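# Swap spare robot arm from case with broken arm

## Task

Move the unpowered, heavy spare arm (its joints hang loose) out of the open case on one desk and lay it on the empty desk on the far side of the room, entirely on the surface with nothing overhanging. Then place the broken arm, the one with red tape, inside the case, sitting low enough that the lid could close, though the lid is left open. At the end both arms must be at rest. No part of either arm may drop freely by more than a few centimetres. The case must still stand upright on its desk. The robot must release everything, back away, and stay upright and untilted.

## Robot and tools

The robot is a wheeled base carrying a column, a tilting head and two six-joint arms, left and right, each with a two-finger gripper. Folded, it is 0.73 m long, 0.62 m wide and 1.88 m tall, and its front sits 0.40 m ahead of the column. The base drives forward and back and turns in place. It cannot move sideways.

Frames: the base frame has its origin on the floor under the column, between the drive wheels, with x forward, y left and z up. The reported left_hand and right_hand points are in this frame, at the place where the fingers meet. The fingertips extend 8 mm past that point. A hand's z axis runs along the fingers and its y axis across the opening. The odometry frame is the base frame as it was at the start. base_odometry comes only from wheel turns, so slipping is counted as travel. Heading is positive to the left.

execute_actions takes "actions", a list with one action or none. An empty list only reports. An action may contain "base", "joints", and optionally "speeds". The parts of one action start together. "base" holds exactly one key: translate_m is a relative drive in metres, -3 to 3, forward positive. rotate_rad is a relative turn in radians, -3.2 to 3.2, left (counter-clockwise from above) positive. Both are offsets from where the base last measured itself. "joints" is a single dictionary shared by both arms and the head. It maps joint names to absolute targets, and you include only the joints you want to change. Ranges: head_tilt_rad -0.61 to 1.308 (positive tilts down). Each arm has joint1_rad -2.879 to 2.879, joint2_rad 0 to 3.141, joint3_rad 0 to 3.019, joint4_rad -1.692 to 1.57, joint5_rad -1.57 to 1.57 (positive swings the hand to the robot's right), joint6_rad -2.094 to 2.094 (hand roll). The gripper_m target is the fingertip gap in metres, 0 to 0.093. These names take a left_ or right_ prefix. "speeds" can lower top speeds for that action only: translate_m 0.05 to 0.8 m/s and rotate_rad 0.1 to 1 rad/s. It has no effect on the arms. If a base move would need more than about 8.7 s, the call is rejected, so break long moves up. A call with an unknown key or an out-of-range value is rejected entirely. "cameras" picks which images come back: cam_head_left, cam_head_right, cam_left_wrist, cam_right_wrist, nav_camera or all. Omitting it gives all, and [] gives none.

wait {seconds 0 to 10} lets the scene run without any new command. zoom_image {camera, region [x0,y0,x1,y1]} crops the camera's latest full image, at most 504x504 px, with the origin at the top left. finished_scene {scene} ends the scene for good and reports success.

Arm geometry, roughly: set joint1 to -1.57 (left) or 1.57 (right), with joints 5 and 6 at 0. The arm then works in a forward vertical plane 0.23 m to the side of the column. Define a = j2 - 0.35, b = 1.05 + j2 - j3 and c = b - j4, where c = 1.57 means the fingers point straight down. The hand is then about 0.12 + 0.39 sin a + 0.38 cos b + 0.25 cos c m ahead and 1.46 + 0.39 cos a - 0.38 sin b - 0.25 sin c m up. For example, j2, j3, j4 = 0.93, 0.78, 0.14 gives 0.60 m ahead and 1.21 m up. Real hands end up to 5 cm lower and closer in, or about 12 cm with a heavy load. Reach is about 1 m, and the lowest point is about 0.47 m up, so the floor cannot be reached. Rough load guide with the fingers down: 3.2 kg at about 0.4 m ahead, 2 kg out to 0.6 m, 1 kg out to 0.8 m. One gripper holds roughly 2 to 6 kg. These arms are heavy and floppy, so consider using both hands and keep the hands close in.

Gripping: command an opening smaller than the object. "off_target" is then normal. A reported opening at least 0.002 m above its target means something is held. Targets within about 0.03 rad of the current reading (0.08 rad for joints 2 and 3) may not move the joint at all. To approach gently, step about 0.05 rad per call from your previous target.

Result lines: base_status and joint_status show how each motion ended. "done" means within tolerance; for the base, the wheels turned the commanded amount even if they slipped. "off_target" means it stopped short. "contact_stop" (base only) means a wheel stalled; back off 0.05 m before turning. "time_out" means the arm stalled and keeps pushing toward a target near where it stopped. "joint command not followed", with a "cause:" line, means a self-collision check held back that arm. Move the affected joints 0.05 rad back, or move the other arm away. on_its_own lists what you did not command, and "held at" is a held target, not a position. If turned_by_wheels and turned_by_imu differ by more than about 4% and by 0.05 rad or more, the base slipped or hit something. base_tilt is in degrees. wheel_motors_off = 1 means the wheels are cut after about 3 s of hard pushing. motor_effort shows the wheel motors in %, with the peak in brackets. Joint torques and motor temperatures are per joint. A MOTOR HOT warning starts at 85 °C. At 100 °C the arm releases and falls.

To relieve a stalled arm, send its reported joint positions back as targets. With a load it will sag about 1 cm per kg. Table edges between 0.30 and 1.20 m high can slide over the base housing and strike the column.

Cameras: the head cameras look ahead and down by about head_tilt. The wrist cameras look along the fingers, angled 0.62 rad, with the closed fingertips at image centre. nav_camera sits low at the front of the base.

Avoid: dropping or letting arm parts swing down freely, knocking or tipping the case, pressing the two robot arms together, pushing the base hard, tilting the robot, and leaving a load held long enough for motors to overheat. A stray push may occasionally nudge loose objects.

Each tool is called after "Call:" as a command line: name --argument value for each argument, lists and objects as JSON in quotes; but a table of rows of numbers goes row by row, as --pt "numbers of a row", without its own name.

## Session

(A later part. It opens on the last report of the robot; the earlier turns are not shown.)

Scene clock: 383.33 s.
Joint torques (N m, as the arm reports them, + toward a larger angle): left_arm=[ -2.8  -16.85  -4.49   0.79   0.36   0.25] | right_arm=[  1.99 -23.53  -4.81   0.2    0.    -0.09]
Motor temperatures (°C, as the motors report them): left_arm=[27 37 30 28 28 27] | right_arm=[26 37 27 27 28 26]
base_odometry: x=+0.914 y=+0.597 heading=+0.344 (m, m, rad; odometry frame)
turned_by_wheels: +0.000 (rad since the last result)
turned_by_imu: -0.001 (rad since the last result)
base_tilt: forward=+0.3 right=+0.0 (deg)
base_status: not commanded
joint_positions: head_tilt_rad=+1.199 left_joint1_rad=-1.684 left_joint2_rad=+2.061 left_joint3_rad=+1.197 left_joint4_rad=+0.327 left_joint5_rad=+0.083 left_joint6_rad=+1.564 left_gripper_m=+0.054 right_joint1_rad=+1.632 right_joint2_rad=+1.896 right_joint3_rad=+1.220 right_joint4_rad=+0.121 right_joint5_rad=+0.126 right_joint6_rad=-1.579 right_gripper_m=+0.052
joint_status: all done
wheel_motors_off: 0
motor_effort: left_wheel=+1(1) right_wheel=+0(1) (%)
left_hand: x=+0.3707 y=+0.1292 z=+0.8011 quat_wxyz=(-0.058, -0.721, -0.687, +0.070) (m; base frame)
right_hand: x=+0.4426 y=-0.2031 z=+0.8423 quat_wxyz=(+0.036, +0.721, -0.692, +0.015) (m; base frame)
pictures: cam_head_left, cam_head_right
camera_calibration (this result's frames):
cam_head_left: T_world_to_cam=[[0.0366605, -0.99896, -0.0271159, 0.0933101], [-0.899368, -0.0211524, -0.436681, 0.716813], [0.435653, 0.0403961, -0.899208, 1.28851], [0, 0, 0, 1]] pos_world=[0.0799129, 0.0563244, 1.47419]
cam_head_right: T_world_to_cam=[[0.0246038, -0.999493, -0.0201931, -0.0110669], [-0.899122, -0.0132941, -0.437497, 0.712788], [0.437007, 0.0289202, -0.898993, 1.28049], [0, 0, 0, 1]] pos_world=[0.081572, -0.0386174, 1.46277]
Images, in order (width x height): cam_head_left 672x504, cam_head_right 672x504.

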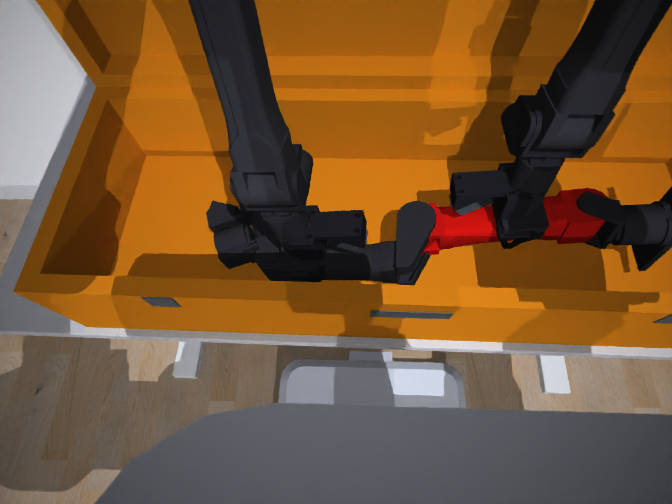

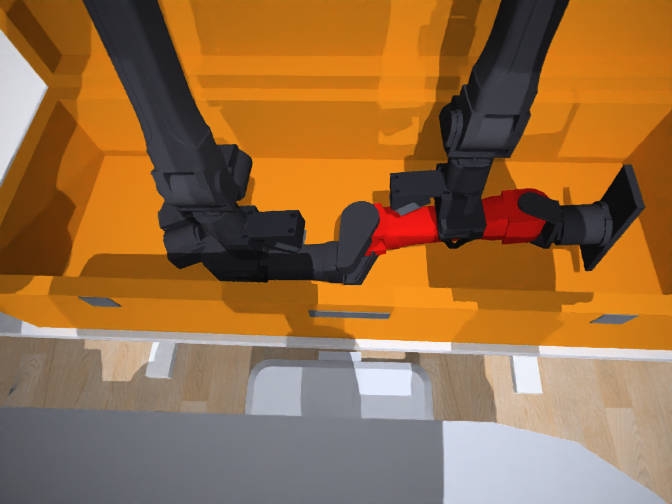

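Call:
execute_actions --actions '[{"joints": {"left_joint1_rad": -1.688, "left_joint2_rad": 2.048, "left_joint3_rad": 1.221, "left_joint4_rad": 0.34, "left_joint5_rad": 0.09, "left_joint6_rad": 1.575, "right_joint1_rad": 1.644, "right_joint2_rad": 1.842, "right_joint3_rad": 1.23, "right_joint4_rad": 0.127, "right_joint5_rad": 0.13, "right_joint6_rad": -1.585}}]' --cameras '["cam_head_right"]'

Scene clock: 390.10 s.
Joint torques (N m, as the arm reports them, + toward a larger angle): left_arm=[ -3.04 -15.17  -2.69   0.62   0.59   0.19] | right_arm=[  2.01 -22.    -4.67   0.02   0.49  -0.05]
Motor temperatures (°C, as the motors report them): left_arm=[27 37 30 28 28 27] | right_arm=[26 37 27 27 28 26]
base_odometry: x=+0.914 y=+0.597 heading=+0.344 (m, m, rad; odometry frame)
turned_by_wheels: +0.000 (rad since the last result)
turned_by_imu: -0.001 (rad since the last result)
base_tilt: forward=+0.3 right=+0.0 (deg)
base_status: not commanded
joint_positions: head_tilt_rad=+1.199 left_joint1_rad=-1.684 left_joint2_rad=+2.078 left_joint3_rad=+1.221 left_joint4_rad=+0.327 left_joint5_rad=+0.076 left_joint6_rad=+1.564 left_gripper_m=+0.054 right_joint1_rad=+1.628 right_joint2_rad=+1.930 right_joint3_rad=+1.258 right_joint4_rad=+0.126 right_joint5_rad=+0.112 right_joint6_rad=-1.583 right_gripper_m=+0.052
joint_status: all done
wheel_motors_off: 0
motor_effort: left_wheel=+1(1) right_wheel=+2(3) (%)
left_hand: x=+0.3739 y=+0.1299 z=+0.7936 quat_wxyz=(-0.058, -0.722, -0.687, +0.064) (m; base frame)
right_hand: x=+0.4459 y=-0.2029 z=+0.8286 quat_wxyz=(+0.030, +0.722, -0.691, +0.014) (m; base frame)
pictures: cam_head_right
camera_calibration (this result's frames):
cam_head_right: T_world_to_cam=[[0.0246038, -0.999493, -0.0201931, -0.0110669], [-0.899122, -0.0132941, -0.437497, 0.712788], [0.437006, 0.0289202, -0.898993, 1.28049], [0, 0, 0, 1]] pos_world=[0.081572, -0.0386174, 1.46277]
Images, in order (width x height): cam_head_right 672x504.

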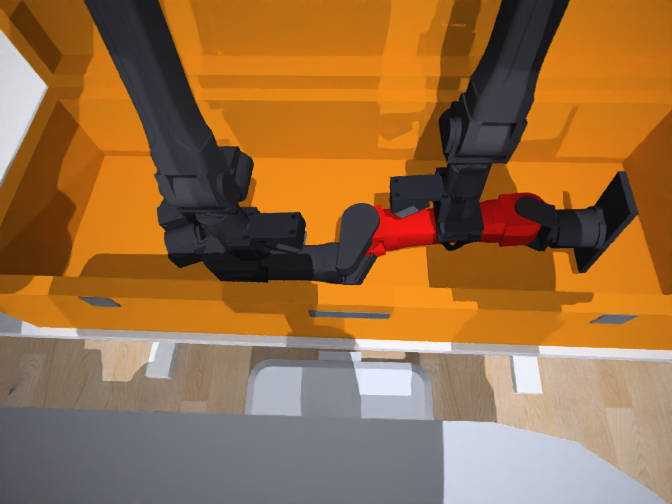

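Call:
zoom_image --camera "cam_head_right" --region '[500, 130, 672, 320]'

Region (500, 130, 672, 320) of cam_head_right's 672x504 image, scaled by 2.653, with more detail than that image has; it fills the left 456 columns of this view, and the rest is white.

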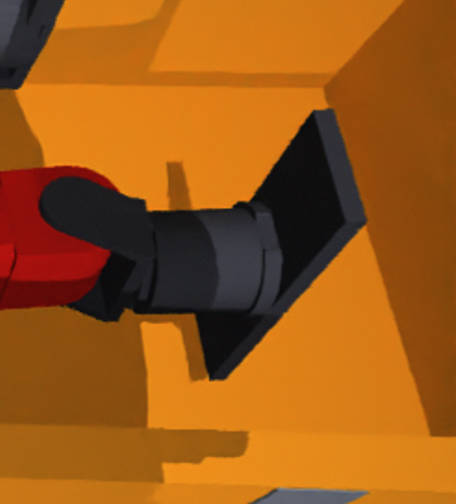

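Call:
execute_actions --actions '[{"joints": {"left_joint2_rad": 2.07, "left_joint3_rad": 1.225, "left_joint4_rad": 0.333, "left_joint5_rad": 0.07, "right_joint1_rad": 1.64, "right_joint2_rad": 1.872, "right_joint3_rad": 1.258, "right_joint4_rad": 0.128, "right_joint5_rad": 0.1}}]' --cameras '["cam_head_right"]'

Call:
zoom_image --camera "cam_head_right" --region '[500, 130, 672, 320]'

Scene clock: 392.60 s.
Joint torques (N m, as the arm reports them, + toward a larger angle): left_arm=[ -2.44 -13.62  -2.67   0.32   0.64   0.19] | right_arm=[  2.14 -21.1   -4.54   0.08   0.34  -0.03]
Motor temperatures (°C, as the motors report them): left_arm=[27 37 30 28 28 27] | right_arm=[26 38 27 27 29 26]
base_odometry: x=+0.914 y=+0.597 heading=+0.344 (m, m, rad; odometry frame)
turned_by_wheels: +0.000 (rad since the last result)
turned_by_imu: -0.001 (rad since the last result)
base_tilt: forward=+0.3 right=-0.1 (deg)
base_status: not commanded
joint_positions: head_tilt_rad=+1.199 left_joint1_rad=-1.684 left_joint2_rad=+2.083 left_joint3_rad=+1.225 left_joint4_rad=+0.327 left_joint5_rad=+0.055 left_joint6_rad=+1.564 left_gripper_m=+0.054 right_joint1_rad=+1.626 right_joint2_rad=+1.956 right_joint3_rad=+1.283 right_joint4_rad=+0.127 right_joint5_rad=+0.086 right_joint6_rad=-1.586 right_gripper_m=+0.052
joint_status: all done
wheel_motors_off: 0
motor_effort: left_wheel=+0(0) right_wheel=-1(2) (%)
left_hand: x=+0.3730 y=+0.1333 z=+0.7913 quat_wxyz=(-0.050, -0.722, -0.687, +0.057) (m; base frame)
right_hand: x=+0.4458 y=-0.1997 z=+0.8187 quat_wxyz=(+0.021, +0.722, -0.691, +0.006) (m; base frame)
pictures: cam_head_right
camera_calibration (this result's frames):
cam_head_right: T_world_to_cam=[[0.0246038, -0.999493, -0.0201931, -0.0110669], [-0.899122, -0.0132941, -0.437497, 0.712788], [0.437006, 0.0289202, -0.898993, 1.28049], [0, 0, 0, 1]] pos_world=[0.081572, -0.0386174, 1.46277]
Images, in order (width x height): cam_head_right 672x504.

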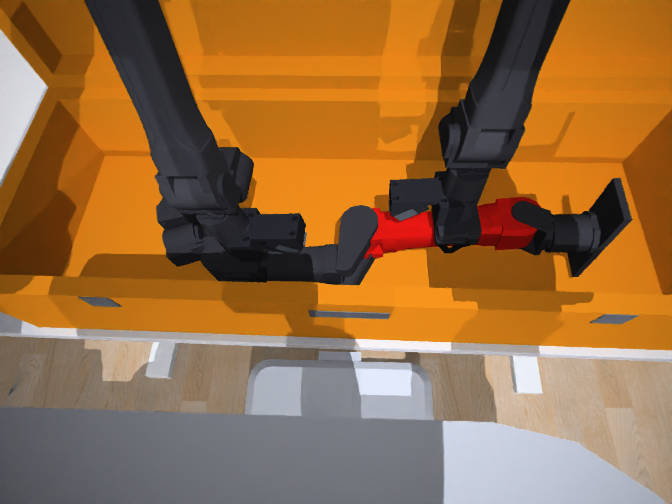

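Region (500, 130, 672, 320) of cam_head_right's 672x504 image, scaled by 2.653, with more detail than that image has; it fills the left 456 columns of this view, and the rest is white.

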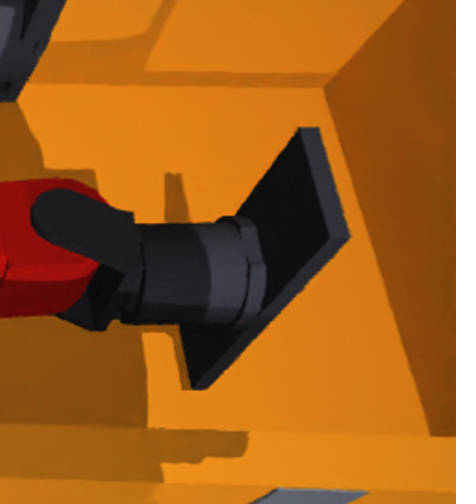

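Call:
execute_actions --actions '[{"joints": {"left_joint2_rad": 2.083, "left_joint4_rad": 0.328, "left_joint5_rad": 0.05, "right_joint1_rad": 1.632, "right_joint2_rad": 1.915, "right_joint3_rad": 1.28, "right_joint4_rad": 0.128, "right_joint5_rad": 0.08}}]' --cameras '["cam_head_right"]'

Call:
zoom_image --camera "cam_head_right" --region '[500, 130, 672, 320]'

Scene clock: 399.63 s.
Joint torques (N m, as the arm reports them, + toward a larger angle): left_arm=[ -2.74 -13.23  -3.02   0.14   0.51   0.17] | right_arm=[  1.63 -21.1   -4.82  -0.17   0.4   -0.04]
Motor temperatures (°C, as the motors report them): left_arm=[27 37 30 28 28 27] | right_arm=[26 38 27 27 29 26]
base_odometry: x=+0.914 y=+0.597 heading=+0.344 (m, m, rad; odometry frame)
turned_by_wheels: +0.000 (rad since the last result)
turned_by_imu: -0.001 (rad since the last result)
base_tilt: forward=+0.3 right=+0.0 (deg)
base_status: not commanded
joint_positions: head_tilt_rad=+1.199 left_joint1_rad=-1.684 left_joint2_rad=+2.089 left_joint3_rad=+1.229 left_joint4_rad=+0.326 left_joint5_rad=+0.037 left_joint6_rad=+1.567 left_gripper_m=+0.054 right_joint1_rad=+1.622 right_joint2_rad=+1.986 right_joint3_rad=+1.308 right_joint4_rad=+0.131 right_joint5_rad=+0.065 right_joint6_rad=-1.585 right_gripper_m=+0.052
joint_status: all done
wheel_motors_off: 0
motor_effort: left_wheel=+0(0) right_wheel=+2(2) (%)
left_hand: x=+0.3714 y=+0.1356 z=+0.7888 quat_wxyz=(-0.043, -0.724, -0.686, +0.052) (m; base frame)
right_hand: x=+0.4430 y=-0.1983 z=+0.8070 quat_wxyz=(+0.015, +0.721, -0.692, -0.001) (m; base frame)
pictures: cam_head_right
camera_calibration (this result's frames):
cam_head_right: T_world_to_cam=[[0.0246038, -0.999493, -0.0201931, -0.0110669], [-0.899122, -0.0132941, -0.437497, 0.712788], [0.437007, 0.0289202, -0.898993, 1.28049], [0, 0, 0, 1]] pos_world=[0.081572, -0.0386174, 1.46277]
Images, in order (width x height): cam_head_right 672x504.

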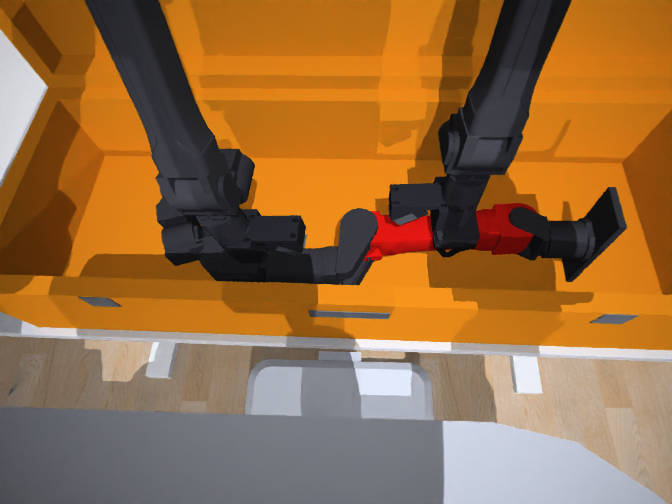

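Region (500, 130, 672, 320) of cam_head_right's 672x504 image, scaled by 2.653, with more detail than that image has; it fills the left 456 columns of this view, and the rest is white.

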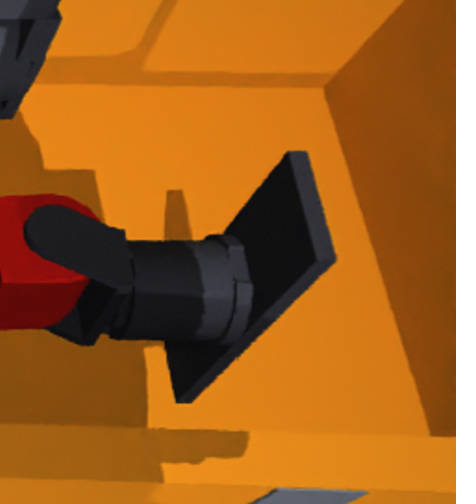

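Call:
execute_actions --actions '[{"joints": {"left_joint2_rad": 2.089, "left_joint3_rad": 1.229, "left_joint5_rad": 0.03, "right_joint1_rad": 1.628, "right_joint2_rad": 1.95, "right_joint3_rad": 1.308, "right_joint4_rad": 0.128, "right_joint5_rad": 0.055}}]' --cameras '["cam_head_right"]'

Call:
zoom_image --camera "cam_head_right" --region '[500, 130, 672, 320]'

Scene clock: 401.07 s.
Joint torques (N m, as the arm reports them, + toward a larger angle): left_arm=[ -2.52 -12.57  -2.76   0.16   0.09   0.17] | right_arm=[  1.42 -18.41  -2.2   -0.09  -0.27  -0.04]
Motor temperatures (°C, as the motors report them): left_arm=[27 37 30 28 28 27] | right_arm=[26 38 27 27 29 26]
base_odometry: x=+0.914 y=+0.597 heading=+0.344 (m, m, rad; odometry frame)
turned_by_wheels: +0.000 (rad since the last result)
turned_by_imu: +0.000 (rad since the last result)
base_tilt: forward=+0.3 right=-0.1 (deg)
base_status: not commanded
joint_positions: head_tilt_rad=+1.199 left_joint1_rad=-1.685 left_joint2_rad=+2.089 left_joint3_rad=+1.229 left_joint4_rad=+0.326 left_joint5_rad=+0.030 left_joint6_rad=+1.567 left_gripper_m=+0.054 right_joint1_rad=+1.621 right_joint2_rad=+1.987 right_joint3_rad=+1.310 right_joint4_rad=+0.131 right_joint5_rad=+0.057 right_joint6_rad=-1.585 right_gripper_m=+0.052
joint_status: all done
wheel_motors_off: 0
motor_effort: left_wheel=+0(0) right_wheel=+0(1) (%)
left_hand: x=+0.3715 y=+0.1365 z=+0.7887 quat_wxyz=(-0.041, -0.724, -0.686, +0.050) (m; base frame)
right_hand: x=+0.4437 y=-0.1978 z=+0.8066 quat_wxyz=(+0.013, +0.721, -0.693, -0.003) (m; base frame)
pictures: cam_head_right
camera_calibration (this result's frames):
cam_head_right: T_world_to_cam=[[0.0246038, -0.999493, -0.0201931, -0.0110669], [-0.899122, -0.0132941, -0.437497, 0.712789], [0.437007, 0.0289202, -0.898993, 1.28049], [0, 0, 0, 1]] pos_world=[0.081572, -0.0386174, 1.46277]
Images, in order (width x height): cam_head_right 672x504.

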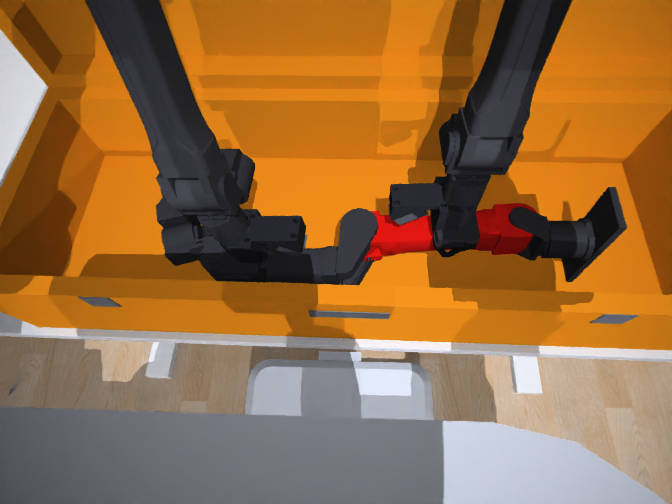

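Region (500, 130, 672, 320) of cam_head_right's 672x504 image, scaled by 2.653, with more detail than that image has; it fills the left 456 columns of this view, and the rest is white.

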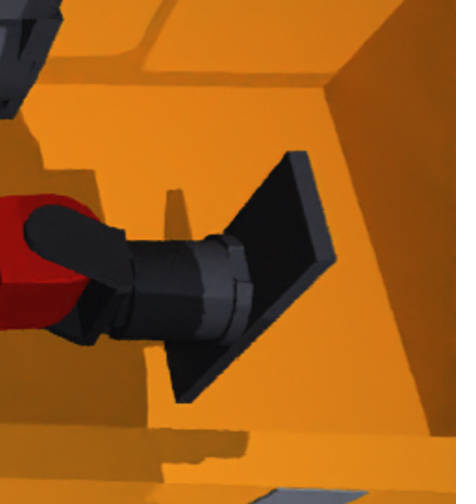

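Call:
execute_actions --actions '[{"joints": {"left_joint1_rad": -1.685, "left_joint2_rad": 2.089, "left_joint3_rad": 1.229, "left_joint4_rad": 0.326, "left_joint5_rad": 0.03, "left_joint6_rad": 1.567, "right_joint1_rad": 1.621, "right_joint2_rad": 1.987, "right_joint3_rad": 1.31, "right_joint4_rad": 0.131, "right_joint5_rad": 0.057, "right_joint6_rad": -1.585}}]' --cameras '[]'

Call:
execute_actions --actions '[{"joints": {"left_gripper_m": 0.07, "right_gripper_m": 0.075}}]' --cameras '["cam_head_left", "cam_head_right", "cam_left_wrist", "cam_right_wrist"]'

Scene clock: 406.30 s.
Joint torques (N m, as the arm reports them, + toward a larger angle): left_arm=[ -2.44 -12.84  -2.74   0.     0.1    0.09] | right_arm=[  0.86 -15.91  -2.03   0.07  -0.2   -0.04]
Motor temperatures (°C, as the motors report them): left_arm=[27 37 29 28 28 27] | right_arm=[26 37 27 27 29 26]
base_odometry: x=+0.914 y=+0.597 heading=+0.344 (m, m, rad; odometry frame)
turned_by_wheels: +0.000 (rad since the last result)
turned_by_imu: -0.001 (rad since the last result)
base_tilt: forward=+0.3 right=+0.0 (deg)
base_status: not commanded
joint_positions: head_tilt_rad=+1.199 left_joint1_rad=-1.685 left_joint2_rad=+2.089 left_joint3_rad=+1.229 left_joint4_rad=+0.326 left_joint5_rad=+0.030 left_joint6_rad=+1.565 left_gripper_m=+0.054 right_joint1_rad=+1.620 right_joint2_rad=+1.988 right_joint3_rad=+1.310 right_joint4_rad=+0.131 right_joint5_rad=+0.057 right_joint6_rad=-1.585 right_gripper_m=+0.052
joint_status: all done
wheel_motors_off: 0
motor_effort: left_wheel=+0(0) right_wheel=+0(2) (%)
left_hand: x=+0.3715 y=+0.1365 z=+0.7887 quat_wxyz=(-0.041, -0.724, -0.687, +0.050) (m; base frame)
right_hand: x=+0.4427 y=-0.1984 z=+0.8061 quat_wxyz=(+0.013, +0.721, -0.693, -0.003) (m; base frame)
pictures: none
No camera images: the call's "cameras" was empty. Leave "cameras" out to get every camera's image.

Scene clock: 406.97 s.
Joint torques (N m, as the arm reports them, + toward a larger angle): left_arm=[ -2.34 -12.91  -2.5    0.08   0.1    0.08] | right_arm=[  1.13 -15.33  -2.1    0.16  -0.2   -0.04]
Motor temperatures (°C, as the motors report them): left_arm=[27 36 29 28 28 27] | right_arm=[26 37 27 27 29 26]
base_odometry: x=+0.914 y=+0.597 heading=+0.344 (m, m, rad; odometry frame)
turned_by_wheels: +0.000 (rad since the last result)
turned_by_imu: +0.000 (rad since the last result)
base_tilt: forward=+0.3 right=-0.1 (deg)
base_status: not commanded
joint_positions: head_tilt_rad=+1.199 left_joint1_rad=-1.685 left_joint2_rad=+2.089 left_joint3_rad=+1.229 left_joint4_rad=+0.326 left_joint5_rad=+0.030 left_joint6_rad=+1.566 left_gripper_m=+0.070 right_joint1_rad=+1.620 right_joint2_rad=+1.988 right_joint3_rad=+1.311 right_joint4_rad=+0.131 right_joint5_rad=+0.057 right_joint6_rad=-1.585 right_gripper_m=+0.075
joint_status: all done
wheel_motors_off: 0
motor_effort: left_wheel=+1(1) right_wheel=+2(1) (%)
left_hand: x=+0.3715 y=+0.1365 z=+0.7887 quat_wxyz=(-0.041, -0.724, -0.687, +0.050) (m; base frame)
right_hand: x=+0.4429 y=-0.1984 z=+0.8061 quat_wxyz=(+0.013, +0.721, -0.693, -0.003) (m; base frame)
pictures: cam_head_left, cam_head_right, cam_left_wrist, cam_right_wrist
camera_calibration (this result's frames):
cam_head_left: T_world_to_cam=[[0.0366606, -0.99896, -0.0271159, 0.0933101], [-0.899368, -0.0211524, -0.436681, 0.716813], [0.435653, 0.0403961, -0.899208, 1.28851], [0, 0, 0, 1]] pos_world=[0.0799129, 0.0563244, 1.47419]
cam_head_right: T_world_to_cam=[[0.0246038, -0.999493, -0.0201931, -0.0110669], [-0.899122, -0.0132941, -0.437497, 0.712788], [0.437007, 0.0289202, -0.898993, 1.28049], [0, 0, 0, 1]] pos_world=[0.081572, -0.0386174, 1.46277]
cam_left_wrist: T_world_to_cam=[[-0.997695, 0.0676552, 0.0051538, 0.362491], [0.0619037, 0.876513, 0.477381, -0.519394], [0.02778, 0.4766, -0.878681, 0.743211], [0, 0, 0, 1]] pos_world=[0.373162, 0.0765173, 0.899126]
cam_right_wrist: T_world_to_cam=[[0.999513, 0.0134299, -0.0281566, -0.417368], [0.0273288, -0.812206, 0.58273, -0.63506], [-0.015043, -0.583216, -0.812178, 0.671953], [0, 0, 0, 1]] pos_world=[0.444629, -0.118302, 0.904062]
Images, in order (width x height): cam_head_left 672x504, cam_head_right 672x504, cam_left_wrist 672x504, cam_right_wrist 672x504.

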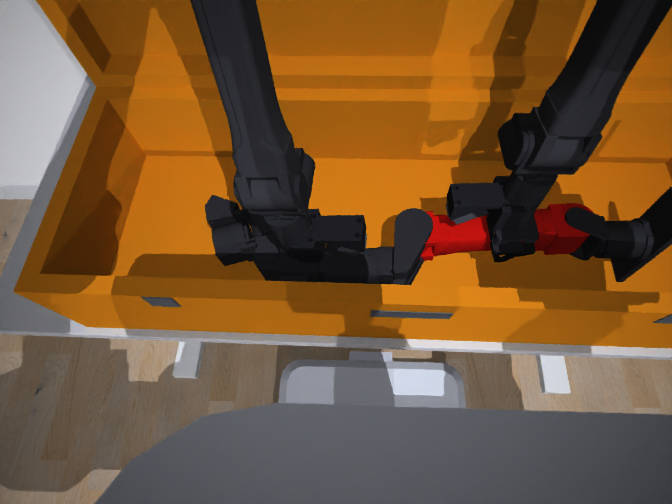

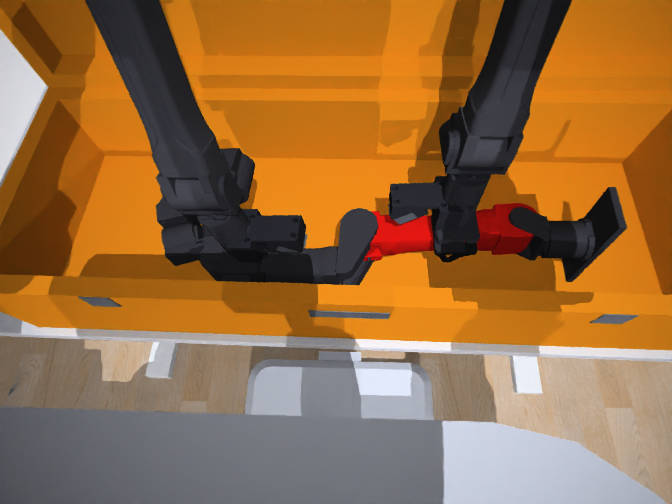

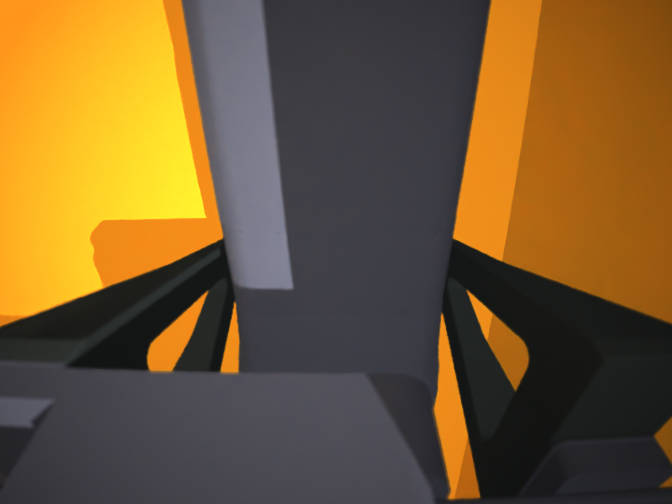

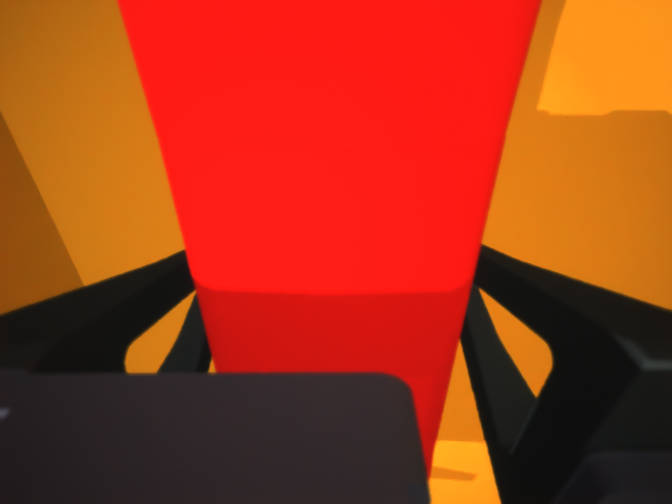

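Call:
zoom_image --camera "cam_head_left" --region '[20, 0, 240, 180]'

Region (20, 0, 240, 180) of cam_head_left's 672x504 image, scaled by 2.291, with more detail than that image has; it fills the top 412 rows of this view, and the rest is white.

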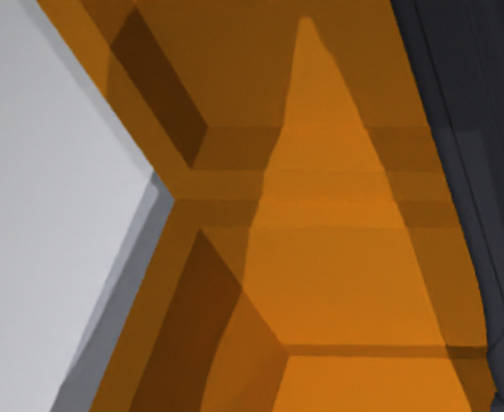

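Call:
execute_actions --actions '[{"joints": {"left_joint2_rad": 1.985, "left_joint3_rad": 1.135, "left_joint4_rad": 0.322, "left_gripper_m": 0.076, "right_joint2_rad": 1.885, "right_joint3_rad": 1.222, "right_joint4_rad": 0.125, "right_gripper_m": 0.085}}]' --cameras '["cam_left_wrist", "cam_right_wrist"]'

Scene clock: 415.97 s.
Joint torques (N m, as the arm reports them, + toward a larger angle): left_arm=[ -2.35 -12.79  -2.81  -0.06   0.1    0.09] | right_arm=[  0.74 -16.43  -2.1   -0.43  -0.19  -0.03]
Motor temperatures (°C, as the motors report them): left_arm=[27 36 29 28 28 27] | right_arm=[26 37 27 27 28 26]
base_odometry: x=+0.914 y=+0.597 heading=+0.344 (m, m, rad; odometry frame)
turned_by_wheels: +0.000 (rad since the last result)
turned_by_imu: -0.001 (rad since the last result)
base_tilt: forward=+0.3 right=-0.1 (deg)
base_status: not commanded
joint_positions: head_tilt_rad=+1.199 left_joint1_rad=-1.685 left_joint2_rad=+1.991 left_joint3_rad=+1.138 left_joint4_rad=+0.326 left_joint5_rad=+0.030 left_joint6_rad=+1.566 left_gripper_m=+0.076 right_joint1_rad=+1.620 right_joint2_rad=+1.894 right_joint3_rad=+1.225 right_joint4_rad=+0.131 right_joint5_rad=+0.057 right_joint6_rad=-1.585 right_gripper_m=+0.085
joint_status: all done
wheel_motors_off: 0
motor_effort: left_wheel=+0(1) right_wheel=+2(1) (%)
left_hand: x=+0.3806 y=+0.1396 z=+0.8249 quat_wxyz=(-0.044, -0.724, -0.687, +0.047) (m; base frame)
right_hand: x=+0.4497 y=-0.1998 z=+0.8419 quat_wxyz=(+0.010, +0.721, -0.693, +0.000) (m; base frame)
pictures: cam_left_wrist, cam_right_wrist
camera_calibration (this result's frames):
cam_left_wrist: T_world_to_cam=[[-0.997755, 0.0669442, -0.00205865, 0.377249], [0.0578404, 0.876752, 0.477451, -0.538473], [0.0337675, 0.47626, -0.878656, 0.771057], [0, 0, 0, 1]] pos_world=[0.381511, 0.0796294, 0.935365]
cam_right_wrist: T_world_to_cam=[[0.999749, 0.0130109, -0.0182507, -0.431667], [0.0212109, -0.81236, 0.582771, -0.654518], [-0.00724377, -0.583012, -0.812431, 0.697063], [0, 0, 0, 1]] pos_world=[0.450491, -0.119692, 0.939872]
Images, in order (width x height): cam_left_wrist 672x504, cam_right_wrist 672x504.

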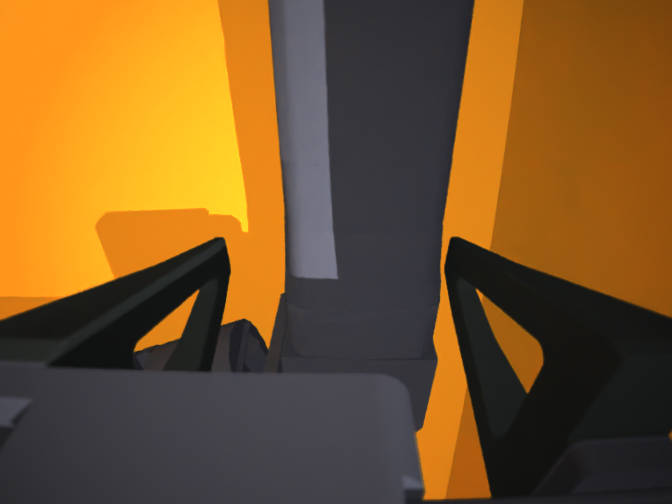

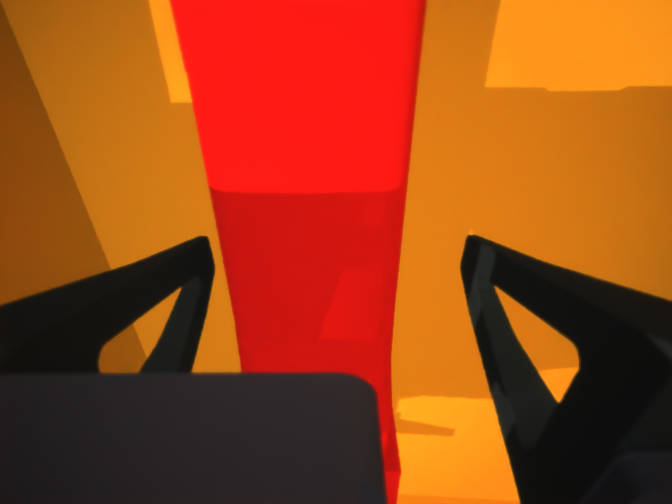

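Call:
execute_actions --actions '[{"joints": {"left_joint2_rad": 1.86, "left_joint3_rad": 1.035, "left_joint4_rad": 0.29, "right_joint2_rad": 1.76, "right_joint3_rad": 1.108, "right_joint4_rad": 0.115}}]' --cameras '[]'

Call:
execute_actions --actions '[{"joints": {"left_joint1_rad": -1.775, "left_joint2_rad": 1.385, "left_joint3_rad": 0.745, "left_joint4_rad": 0.15, "left_joint5_rad": -0.098, "left_joint6_rad": 0.827, "left_gripper_m": 0.09, "right_joint1_rad": 1.68, "right_joint2_rad": 1.376, "right_joint3_rad": 0.862, "right_joint4_rad": 0.0, "right_joint5_rad": 0.0, "right_joint6_rad": -0.54, "right_gripper_m": 0.006}}]' --cameras '["cam_head_left", "cam_head_right"]'

Scene clock: 424.57 s.
Joint torques (N m, as the arm reports them, + toward a larger angle): left_arm=[ -1.94 -13.22  -2.69  -0.36   0.1    0.09] | right_arm=[  0.67 -16.19  -2.24  -0.51  -0.19  -0.03]
Motor temperatures (°C, as the motors report them): left_arm=[27 36 29 28 27 27] | right_arm=[26 36 27 27 28 26]
base_odometry: x=+0.914 y=+0.597 heading=+0.344 (m, m, rad; odometry frame)
turned_by_wheels: +0.000 (rad since the last result)
turned_by_imu: -0.001 (rad since the last result)
base_tilt: forward=+0.3 right=-0.1 (deg)
base_status: not commanded
joint_positions: head_tilt_rad=+1.199 left_joint1_rad=-1.685 left_joint2_rad=+1.863 left_joint3_rad=+1.038 left_joint4_rad=+0.299 left_joint5_rad=+0.030 left_joint6_rad=+1.566 left_gripper_m=+0.076 right_joint1_rad=+1.620 right_joint2_rad=+1.770 right_joint3_rad=+1.112 right_joint4_rad=+0.127 right_joint5_rad=+0.057 right_joint6_rad=-1.585 right_gripper_m=+0.085
joint_status: all done
wheel_motors_off: 0
motor_effort: left_wheel=+0(1) right_wheel=+0(2) (%)
left_hand: x=+0.3919 y=+0.1435 z=+0.8708 quat_wxyz=(-0.045, -0.724, -0.687, +0.046) (m; base frame)
right_hand: x=+0.4512 y=-0.2017 z=+0.8887 quat_wxyz=(+0.008, +0.721, -0.693, +0.002) (m; base frame)
pictures: none
No camera images: the call's "cameras" was empty. Leave "cameras" out to get every camera's image.

Scene clock: 426.03 s.
Joint torques (N m, as the arm reports them, + toward a larger angle): left_arm=[ -1.2  -11.42  -0.47   0.    -0.09  -0.02] | right_arm=[  0.47 -14.21  -0.01  -0.12  -0.25   0.08]
Motor temperatures (°C, as the motors report them): left_arm=[27 36 29 28 27 27] | right_arm=[26 36 27 27 28 26]
base_odometry: x=+0.914 y=+0.597 heading=+0.344 (m, m, rad; odometry frame)
turned_by_wheels: +0.000 (rad since the last result)
turned_by_imu: +0.000 (rad since the last result)
base_tilt: forward=+0.2 right=-0.1 (deg)
base_status: not commanded
joint_positions: head_tilt_rad=+1.199 left_joint1_rad=-1.785 left_joint2_rad=+1.369 left_joint3_rad=+0.749 left_joint4_rad=+0.154 left_joint5_rad=-0.094 left_joint6_rad=+0.834 left_gripper_m=+0.090 right_joint1_rad=+1.689 right_joint2_rad=+1.358 right_joint3_rad=+0.864 right_joint4_rad=+0.007 right_joint5_rad=+0.000 right_joint6_rad=-0.554 right_gripper_m=+0.006
joint_status: all done
wheel_motors_off: 0
motor_effort: left_wheel=+0(1) right_wheel=+1(1) (%)
left_hand: x=+0.4252 y=+0.1250 z=+1.0395 quat_wxyz=(-0.048, -0.449, -0.892, +0.031) (m; base frame)
right_hand: x=+0.4680 y=-0.1595 z=+1.0359 quat_wxyz=(-0.031, +0.300, -0.952, -0.045) (m; base frame)
pictures: cam_head_left, cam_head_right
camera_calibration (this result's frames):
cam_head_left: T_world_to_cam=[[0.0366605, -0.99896, -0.0271159, 0.0933101], [-0.899368, -0.0211524, -0.436681, 0.716813], [0.435653, 0.0403961, -0.899208, 1.28851], [0, 0, 0, 1]] pos_world=[0.0799129, 0.0563244, 1.47419]
cam_head_right: T_world_to_cam=[[0.0246038, -0.999493, -0.0201931, -0.0110669], [-0.899122, -0.0132941, -0.437497, 0.712788], [0.437006, 0.0289202, -0.898993, 1.28049], [0, 0, 0, 1]] pos_world=[0.081572, -0.0386174, 1.46277]
Images, in order (width x height): cam_head_left 672x504, cam_head_right 672x504.

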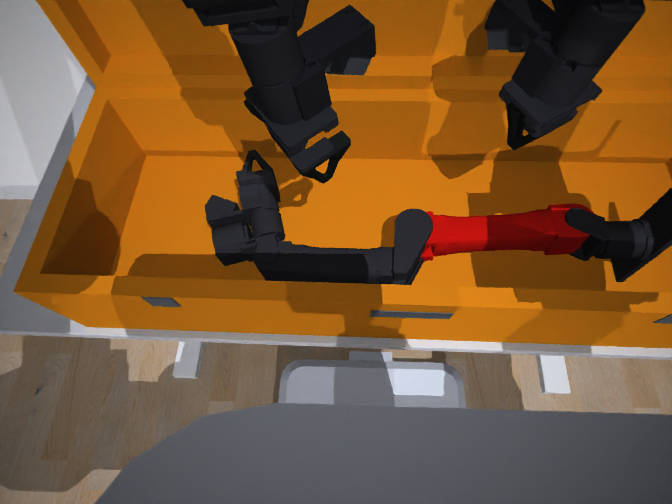

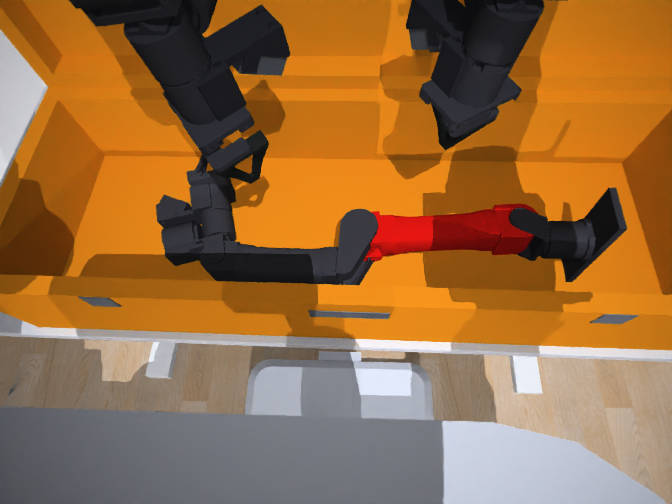

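Call:
execute_actions --actions '[{"base": {"rotate_rad": -0.604}}]' --cameras '[]'

Call:
execute_actions --actions '[{"base": {"translate_m": 0.06}}]' --cameras '["cam_head_left", "cam_head_right", "cam_left_wrist", "cam_right_wrist"]'

Scene clock: 428.53 s.
Joint torques (N m, as the arm reports them, + toward a larger angle): left_arm=[ -1.47 -11.32  -0.57  -0.01  -0.06  -0.02] | right_arm=[  0.59 -13.73  -0.18  -0.02  -0.24   0.08]
Motor temperatures (°C, as the motors report them): left_arm=[27 36 29 28 27 27] | right_arm=[26 36 27 27 28 26]
base_odometry: x=+0.914 y=+0.597 heading=-0.259 (m, m, rad; odometry frame)
turned_by_wheels: -0.604 (rad since the last result)
turned_by_imu: -0.593 (rad since the last result)
base_tilt: forward=+0.2 right=-0.1 (deg)
base_status: done
joint_positions: head_tilt_rad=+1.199 left_joint1_rad=-1.781 left_joint2_rad=+1.369 left_joint3_rad=+0.749 left_joint4_rad=+0.154 left_joint5_rad=-0.095 left_joint6_rad=+0.834 left_gripper_m=+0.090 right_joint1_rad=+1.685 right_joint2_rad=+1.358 right_joint3_rad=+0.864 right_joint4_rad=+0.007 right_joint5_rad=+0.000 right_joint6_rad=-0.554 right_gripper_m=+0.006
joint_status: not commanded
wheel_motors_off: 0
motor_effort: left_wheel=+0(31) right_wheel=+0(45) (%)
left_hand: x=+0.4254 y=+0.1272 z=+1.0391 quat_wxyz=(-0.047, -0.448, -0.892, +0.029) (m; base frame)
right_hand: x=+0.4681 y=-0.1616 z=+1.0357 quat_wxyz=(-0.031, +0.299, -0.953, -0.043) (m; base frame)
pictures: none
No camera images: the call's "cameras" was empty. Leave "cameras" out to get every camera's image.

Scene clock: 429.83 s.
Joint torques (N m, as the arm reports them, + toward a larger angle): left_arm=[ -1.82 -11.65  -0.45   0.02  -0.07  -0.01] | right_arm=[  0.98 -14.29  -0.11  -0.2   -0.24   0.08]
Motor temperatures (°C, as the motors report them): left_arm=[27 36 29 28 27 27] | right_arm=[26 36 27 27 28 26]
base_odometry: x=+0.972 y=+0.582 heading=-0.260 (m, m, rad; odometry frame)
turned_by_wheels: -0.001 (rad since the last result)
turned_by_imu: -0.001 (rad since the last result)
base_tilt: forward=+0.3 right=-0.1 (deg)
base_status: done
joint_positions: head_tilt_rad=+1.199 left_joint1_rad=-1.781 left_joint2_rad=+1.371 left_joint3_rad=+0.747 left_joint4_rad=+0.154 left_joint5_rad=-0.095 left_joint6_rad=+0.834 left_gripper_m=+0.090 right_joint1_rad=+1.685 right_joint2_rad=+1.359 right_joint3_rad=+0.864 right_joint4_rad=+0.007 right_joint5_rad=+0.000 right_joint6_rad=-0.554 right_gripper_m=+0.006
joint_status: not commanded
wheel_motors_off: 0
motor_effort: left_wheel=+0(43) right_wheel=+0(55) (%)
left_hand: x=+0.4236 y=+0.1275 z=+1.0387 quat_wxyz=(-0.045, -0.448, -0.892, +0.029) (m; base frame)
right_hand: x=+0.4676 y=-0.1616 z=+1.0353 quat_wxyz=(-0.030, +0.299, -0.953, -0.043) (m; base frame)
pictures: cam_head_left, cam_head_right, cam_left_wrist, cam_right_wrist
camera_calibration (this result's frames):
cam_head_left: T_world_to_cam=[[0.0366605, -0.99896, -0.0271159, 0.0933101], [-0.899368, -0.0211524, -0.43668, 0.716812], [0.435652, 0.0403961, -0.899208, 1.28851], [0, 0, 0, 1]] pos_world=[0.0799129, 0.0563244, 1.47419]
cam_head_right: T_world_to_cam=[[0.0246038, -0.999493, -0.0201931, -0.0110669], [-0.899122, -0.0132941, -0.437496, 0.712787], [0.437006, 0.0289202, -0.898994, 1.28049], [0, 0, 0, 1]] pos_world=[0.0815719, -0.0386174, 1.46277]
cam_left_wrist: T_world_to_cam=[[-0.811353, -0.584494, 0.00854412, 0.414509], [-0.50395, 0.706804, 0.496451, -0.392494], [-0.296212, 0.398491, -0.868023, 1.10184], [0, 0, 0, 1]] pos_world=[0.464893, 0.0806224, 1.14773]
cam_right_wrist: T_world_to_cam=[[0.551542, -0.831069, -0.0716003, -0.318101], [-0.700652, -0.508143, 0.500877, -0.26513], [-0.452647, -0.226088, -0.862552, 1.19446], [0, 0, 0, 1]] pos_world=[0.530352, -0.129034, 1.14031]
Images, in order (width x height): cam_head_left 672x504, cam_head_right 672x504, cam_left_wrist 672x504, cam_right_wrist 672x504.

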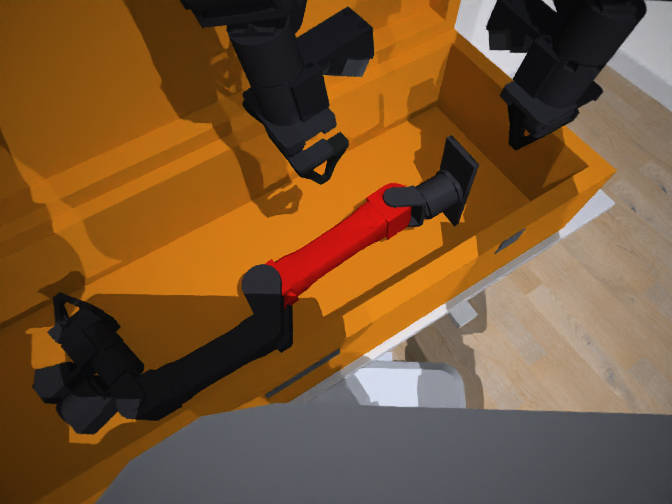

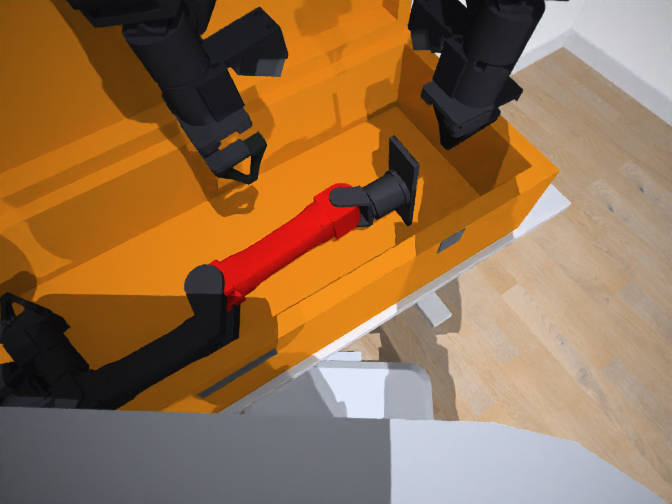

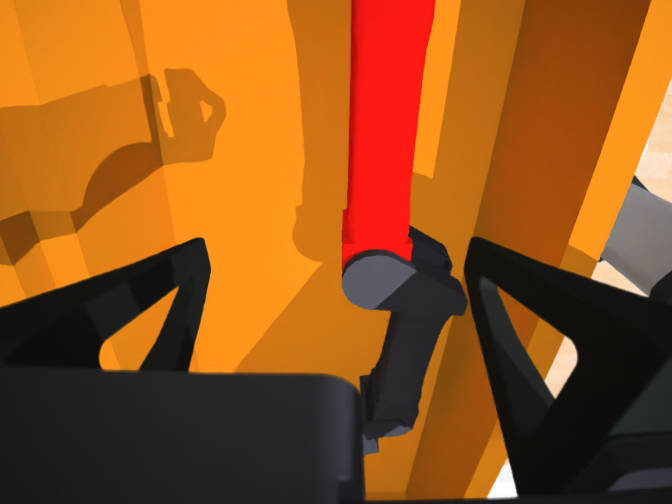

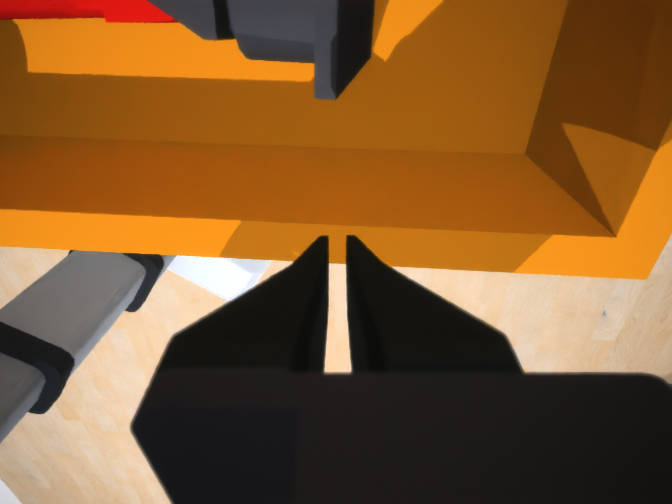

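Call:
execute_actions --actions '[{"joints": {"left_joint2_rad": 1.8065, "left_joint3_rad": 0.9515, "left_joint4_rad": 0.395, "right_joint2_rad": 1.602, "right_joint3_rad": 1.014, "right_joint4_rad": 0.068}}]' --cameras '["cam_head_left", "cam_left_wrist", "cam_right_wrist"]'

Scene clock: 439.90 s.
Joint torques (N m, as the arm reports them, + toward a larger angle): left_arm=[ -2.91 -14.06  -2.42   0.31  -0.07  -0.02] | right_arm=[  0.99 -16.11  -0.55   0.49  -0.25   0.08]
Motor temperatures (°C, as the motors report them): left_arm=[27 36 29 28 27 27] | right_arm=[26 36 27 27 28 26]
base_odometry: x=+0.972 y=+0.582 heading=-0.260 (m, m, rad; odometry frame)
turned_by_wheels: +0.000 (rad since the last result)
turned_by_imu: -0.001 (rad since the last result)
base_tilt: forward=+0.3 right=-0.1 (deg)
base_status: not commanded
joint_positions: head_tilt_rad=+1.199 left_joint1_rad=-1.781 left_joint2_rad=+1.827 left_joint3_rad=+0.948 left_joint4_rad=+0.390 left_joint5_rad=-0.095 left_joint6_rad=+0.834 left_gripper_m=+0.090 right_joint1_rad=+1.685 right_joint2_rad=+1.603 right_joint3_rad=+1.012 right_joint4_rad=+0.060 right_joint5_rad=+0.000 right_joint6_rad=-0.554 right_gripper_m=+0.006
joint_status: all done
wheel_motors_off: 0
motor_effort: left_wheel=+0(2) right_wheel=+0(0) (%)
left_hand: x=+0.3776 y=+0.1063 z=+0.8971 quat_wxyz=(-0.036, -0.450, -0.892, +0.032) (m; base frame)
right_hand: x=+0.4601 y=-0.1537 z=+0.9515 quat_wxyz=(-0.010, +0.300, -0.953, -0.048) (m; base frame)
pictures: cam_head_left, cam_left_wrist, cam_right_wrist
camera_calibration (this result's frames):
cam_head_left: T_world_to_cam=[[0.0366605, -0.99896, -0.0271159, 0.0933101], [-0.899368, -0.0211524, -0.43668, 0.716812], [0.435652, 0.0403961, -0.899208, 1.28851], [0, 0, 0, 1]] pos_world=[0.0799129, 0.0563244, 1.47419]
cam_left_wrist: T_world_to_cam=[[-0.812849, -0.582037, 0.0225727, 0.353702], [-0.492404, 0.707341, 0.507156, -0.34442], [-0.31115, 0.401126, -0.861559, 0.973357], [0, 0, 0, 1]] pos_world=[0.420772, 0.0590511, 1.0053]
cam_right_wrist: T_world_to_cam=[[0.551548, -0.828985, -0.0926173, -0.293111], [-0.67704, -0.509759, 0.530814, -0.263973], [-0.48725, -0.230064, -0.842412, 1.11669], [0, 0, 0, 1]] pos_world=[0.52705, -0.120638, 1.05368]
Images, in order (width x height): cam_head_left 672x504, cam_left_wrist 672x504, cam_right_wrist 672x504.

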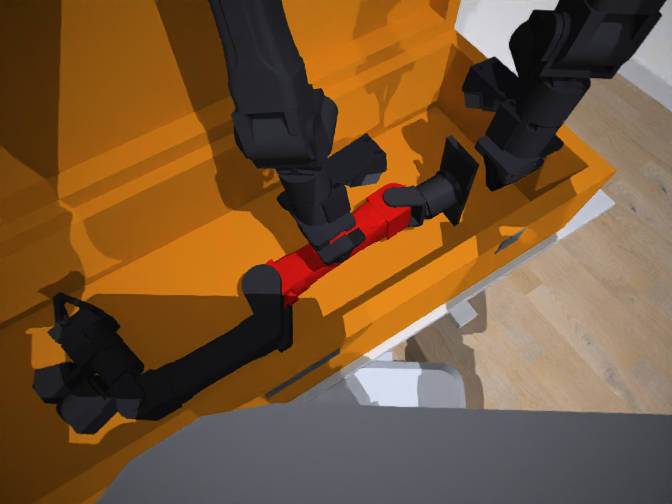

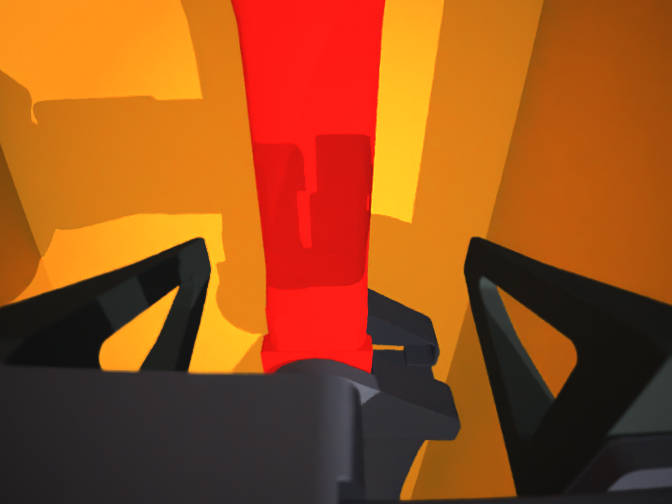

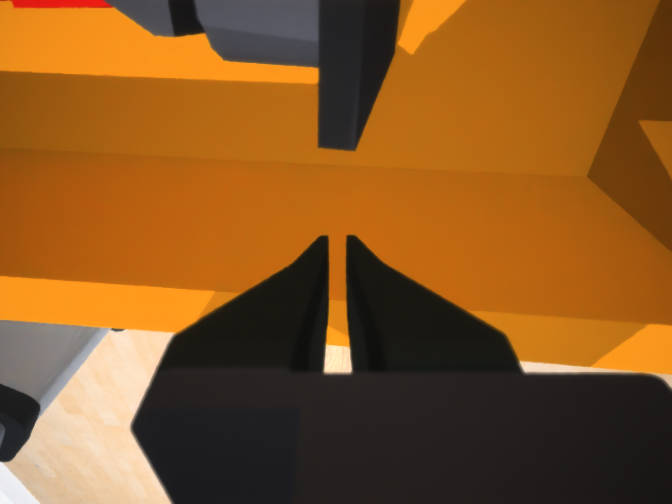

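Call:
execute_actions --actions '[{"joints": {"left_joint2_rad": 1.92, "left_joint3_rad": 1.063, "left_joint4_rad": 0.39}}]' --cameras '["cam_left_wrist"]'

Scene clock: 444.33 s.
Joint torques (N m, as the arm reports them, + toward a larger angle): left_arm=[ -3.12 -12.24  -2.91   0.34  -0.05   0.  ] | right_arm=[  0.97 -16.41  -0.83   0.53  -0.25   0.08]
Motor temperatures (°C, as the motors report them): left_arm=[27 36 29 28 27 27] | right_arm=[26 36 27 27 28 26]
base_odometry: x=+0.972 y=+0.582 heading=-0.260 (m, m, rad; odometry frame)
turned_by_wheels: +0.000 (rad since the last result)
turned_by_imu: -0.001 (rad since the last result)
base_tilt: forward=+0.3 right=+0.0 (deg)
base_status: not commanded
joint_positions: head_tilt_rad=+1.199 left_joint1_rad=-1.781 left_joint2_rad=+1.905 left_joint3_rad=+1.073 left_joint4_rad=+0.390 left_joint5_rad=-0.095 left_joint6_rad=+0.834 left_gripper_m=+0.090 right_joint1_rad=+1.685 right_joint2_rad=+1.603 right_joint3_rad=+1.012 right_joint4_rad=+0.060 right_joint5_rad=+0.000 right_joint6_rad=-0.554 right_gripper_m=+0.006
joint_status: all done
wheel_motors_off: 0
motor_effort: left_wheel=+0(1) right_wheel=-1(2) (%)
left_hand: x=+0.4066 y=+0.0969 z=+0.8628 quat_wxyz=(-0.058, -0.446, -0.893, +0.024) (m; base frame)
right_hand: x=+0.4601 y=-0.1537 z=+0.9515 quat_wxyz=(-0.010, +0.300, -0.953, -0.048) (m; base frame)
pictures: cam_left_wrist
camera_calibration (this result's frames):
cam_left_wrist: T_world_to_cam=[[-0.808226, -0.588765, -0.0112078, 0.400485], [-0.520599, 0.705497, 0.480886, -0.271791], [-0.275222, 0.3945, -0.876711, 0.955739], [0, 0, 0, 1]] pos_world=[0.445229, 0.0505006, 0.973096]
Images, in order (width x height): cam_left_wrist 672x504.

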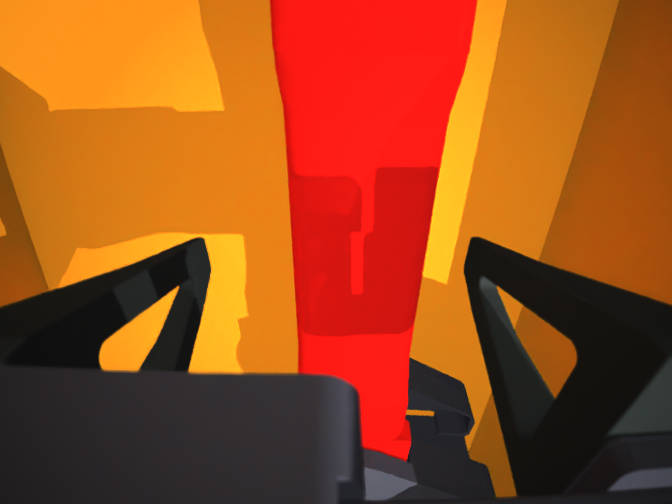

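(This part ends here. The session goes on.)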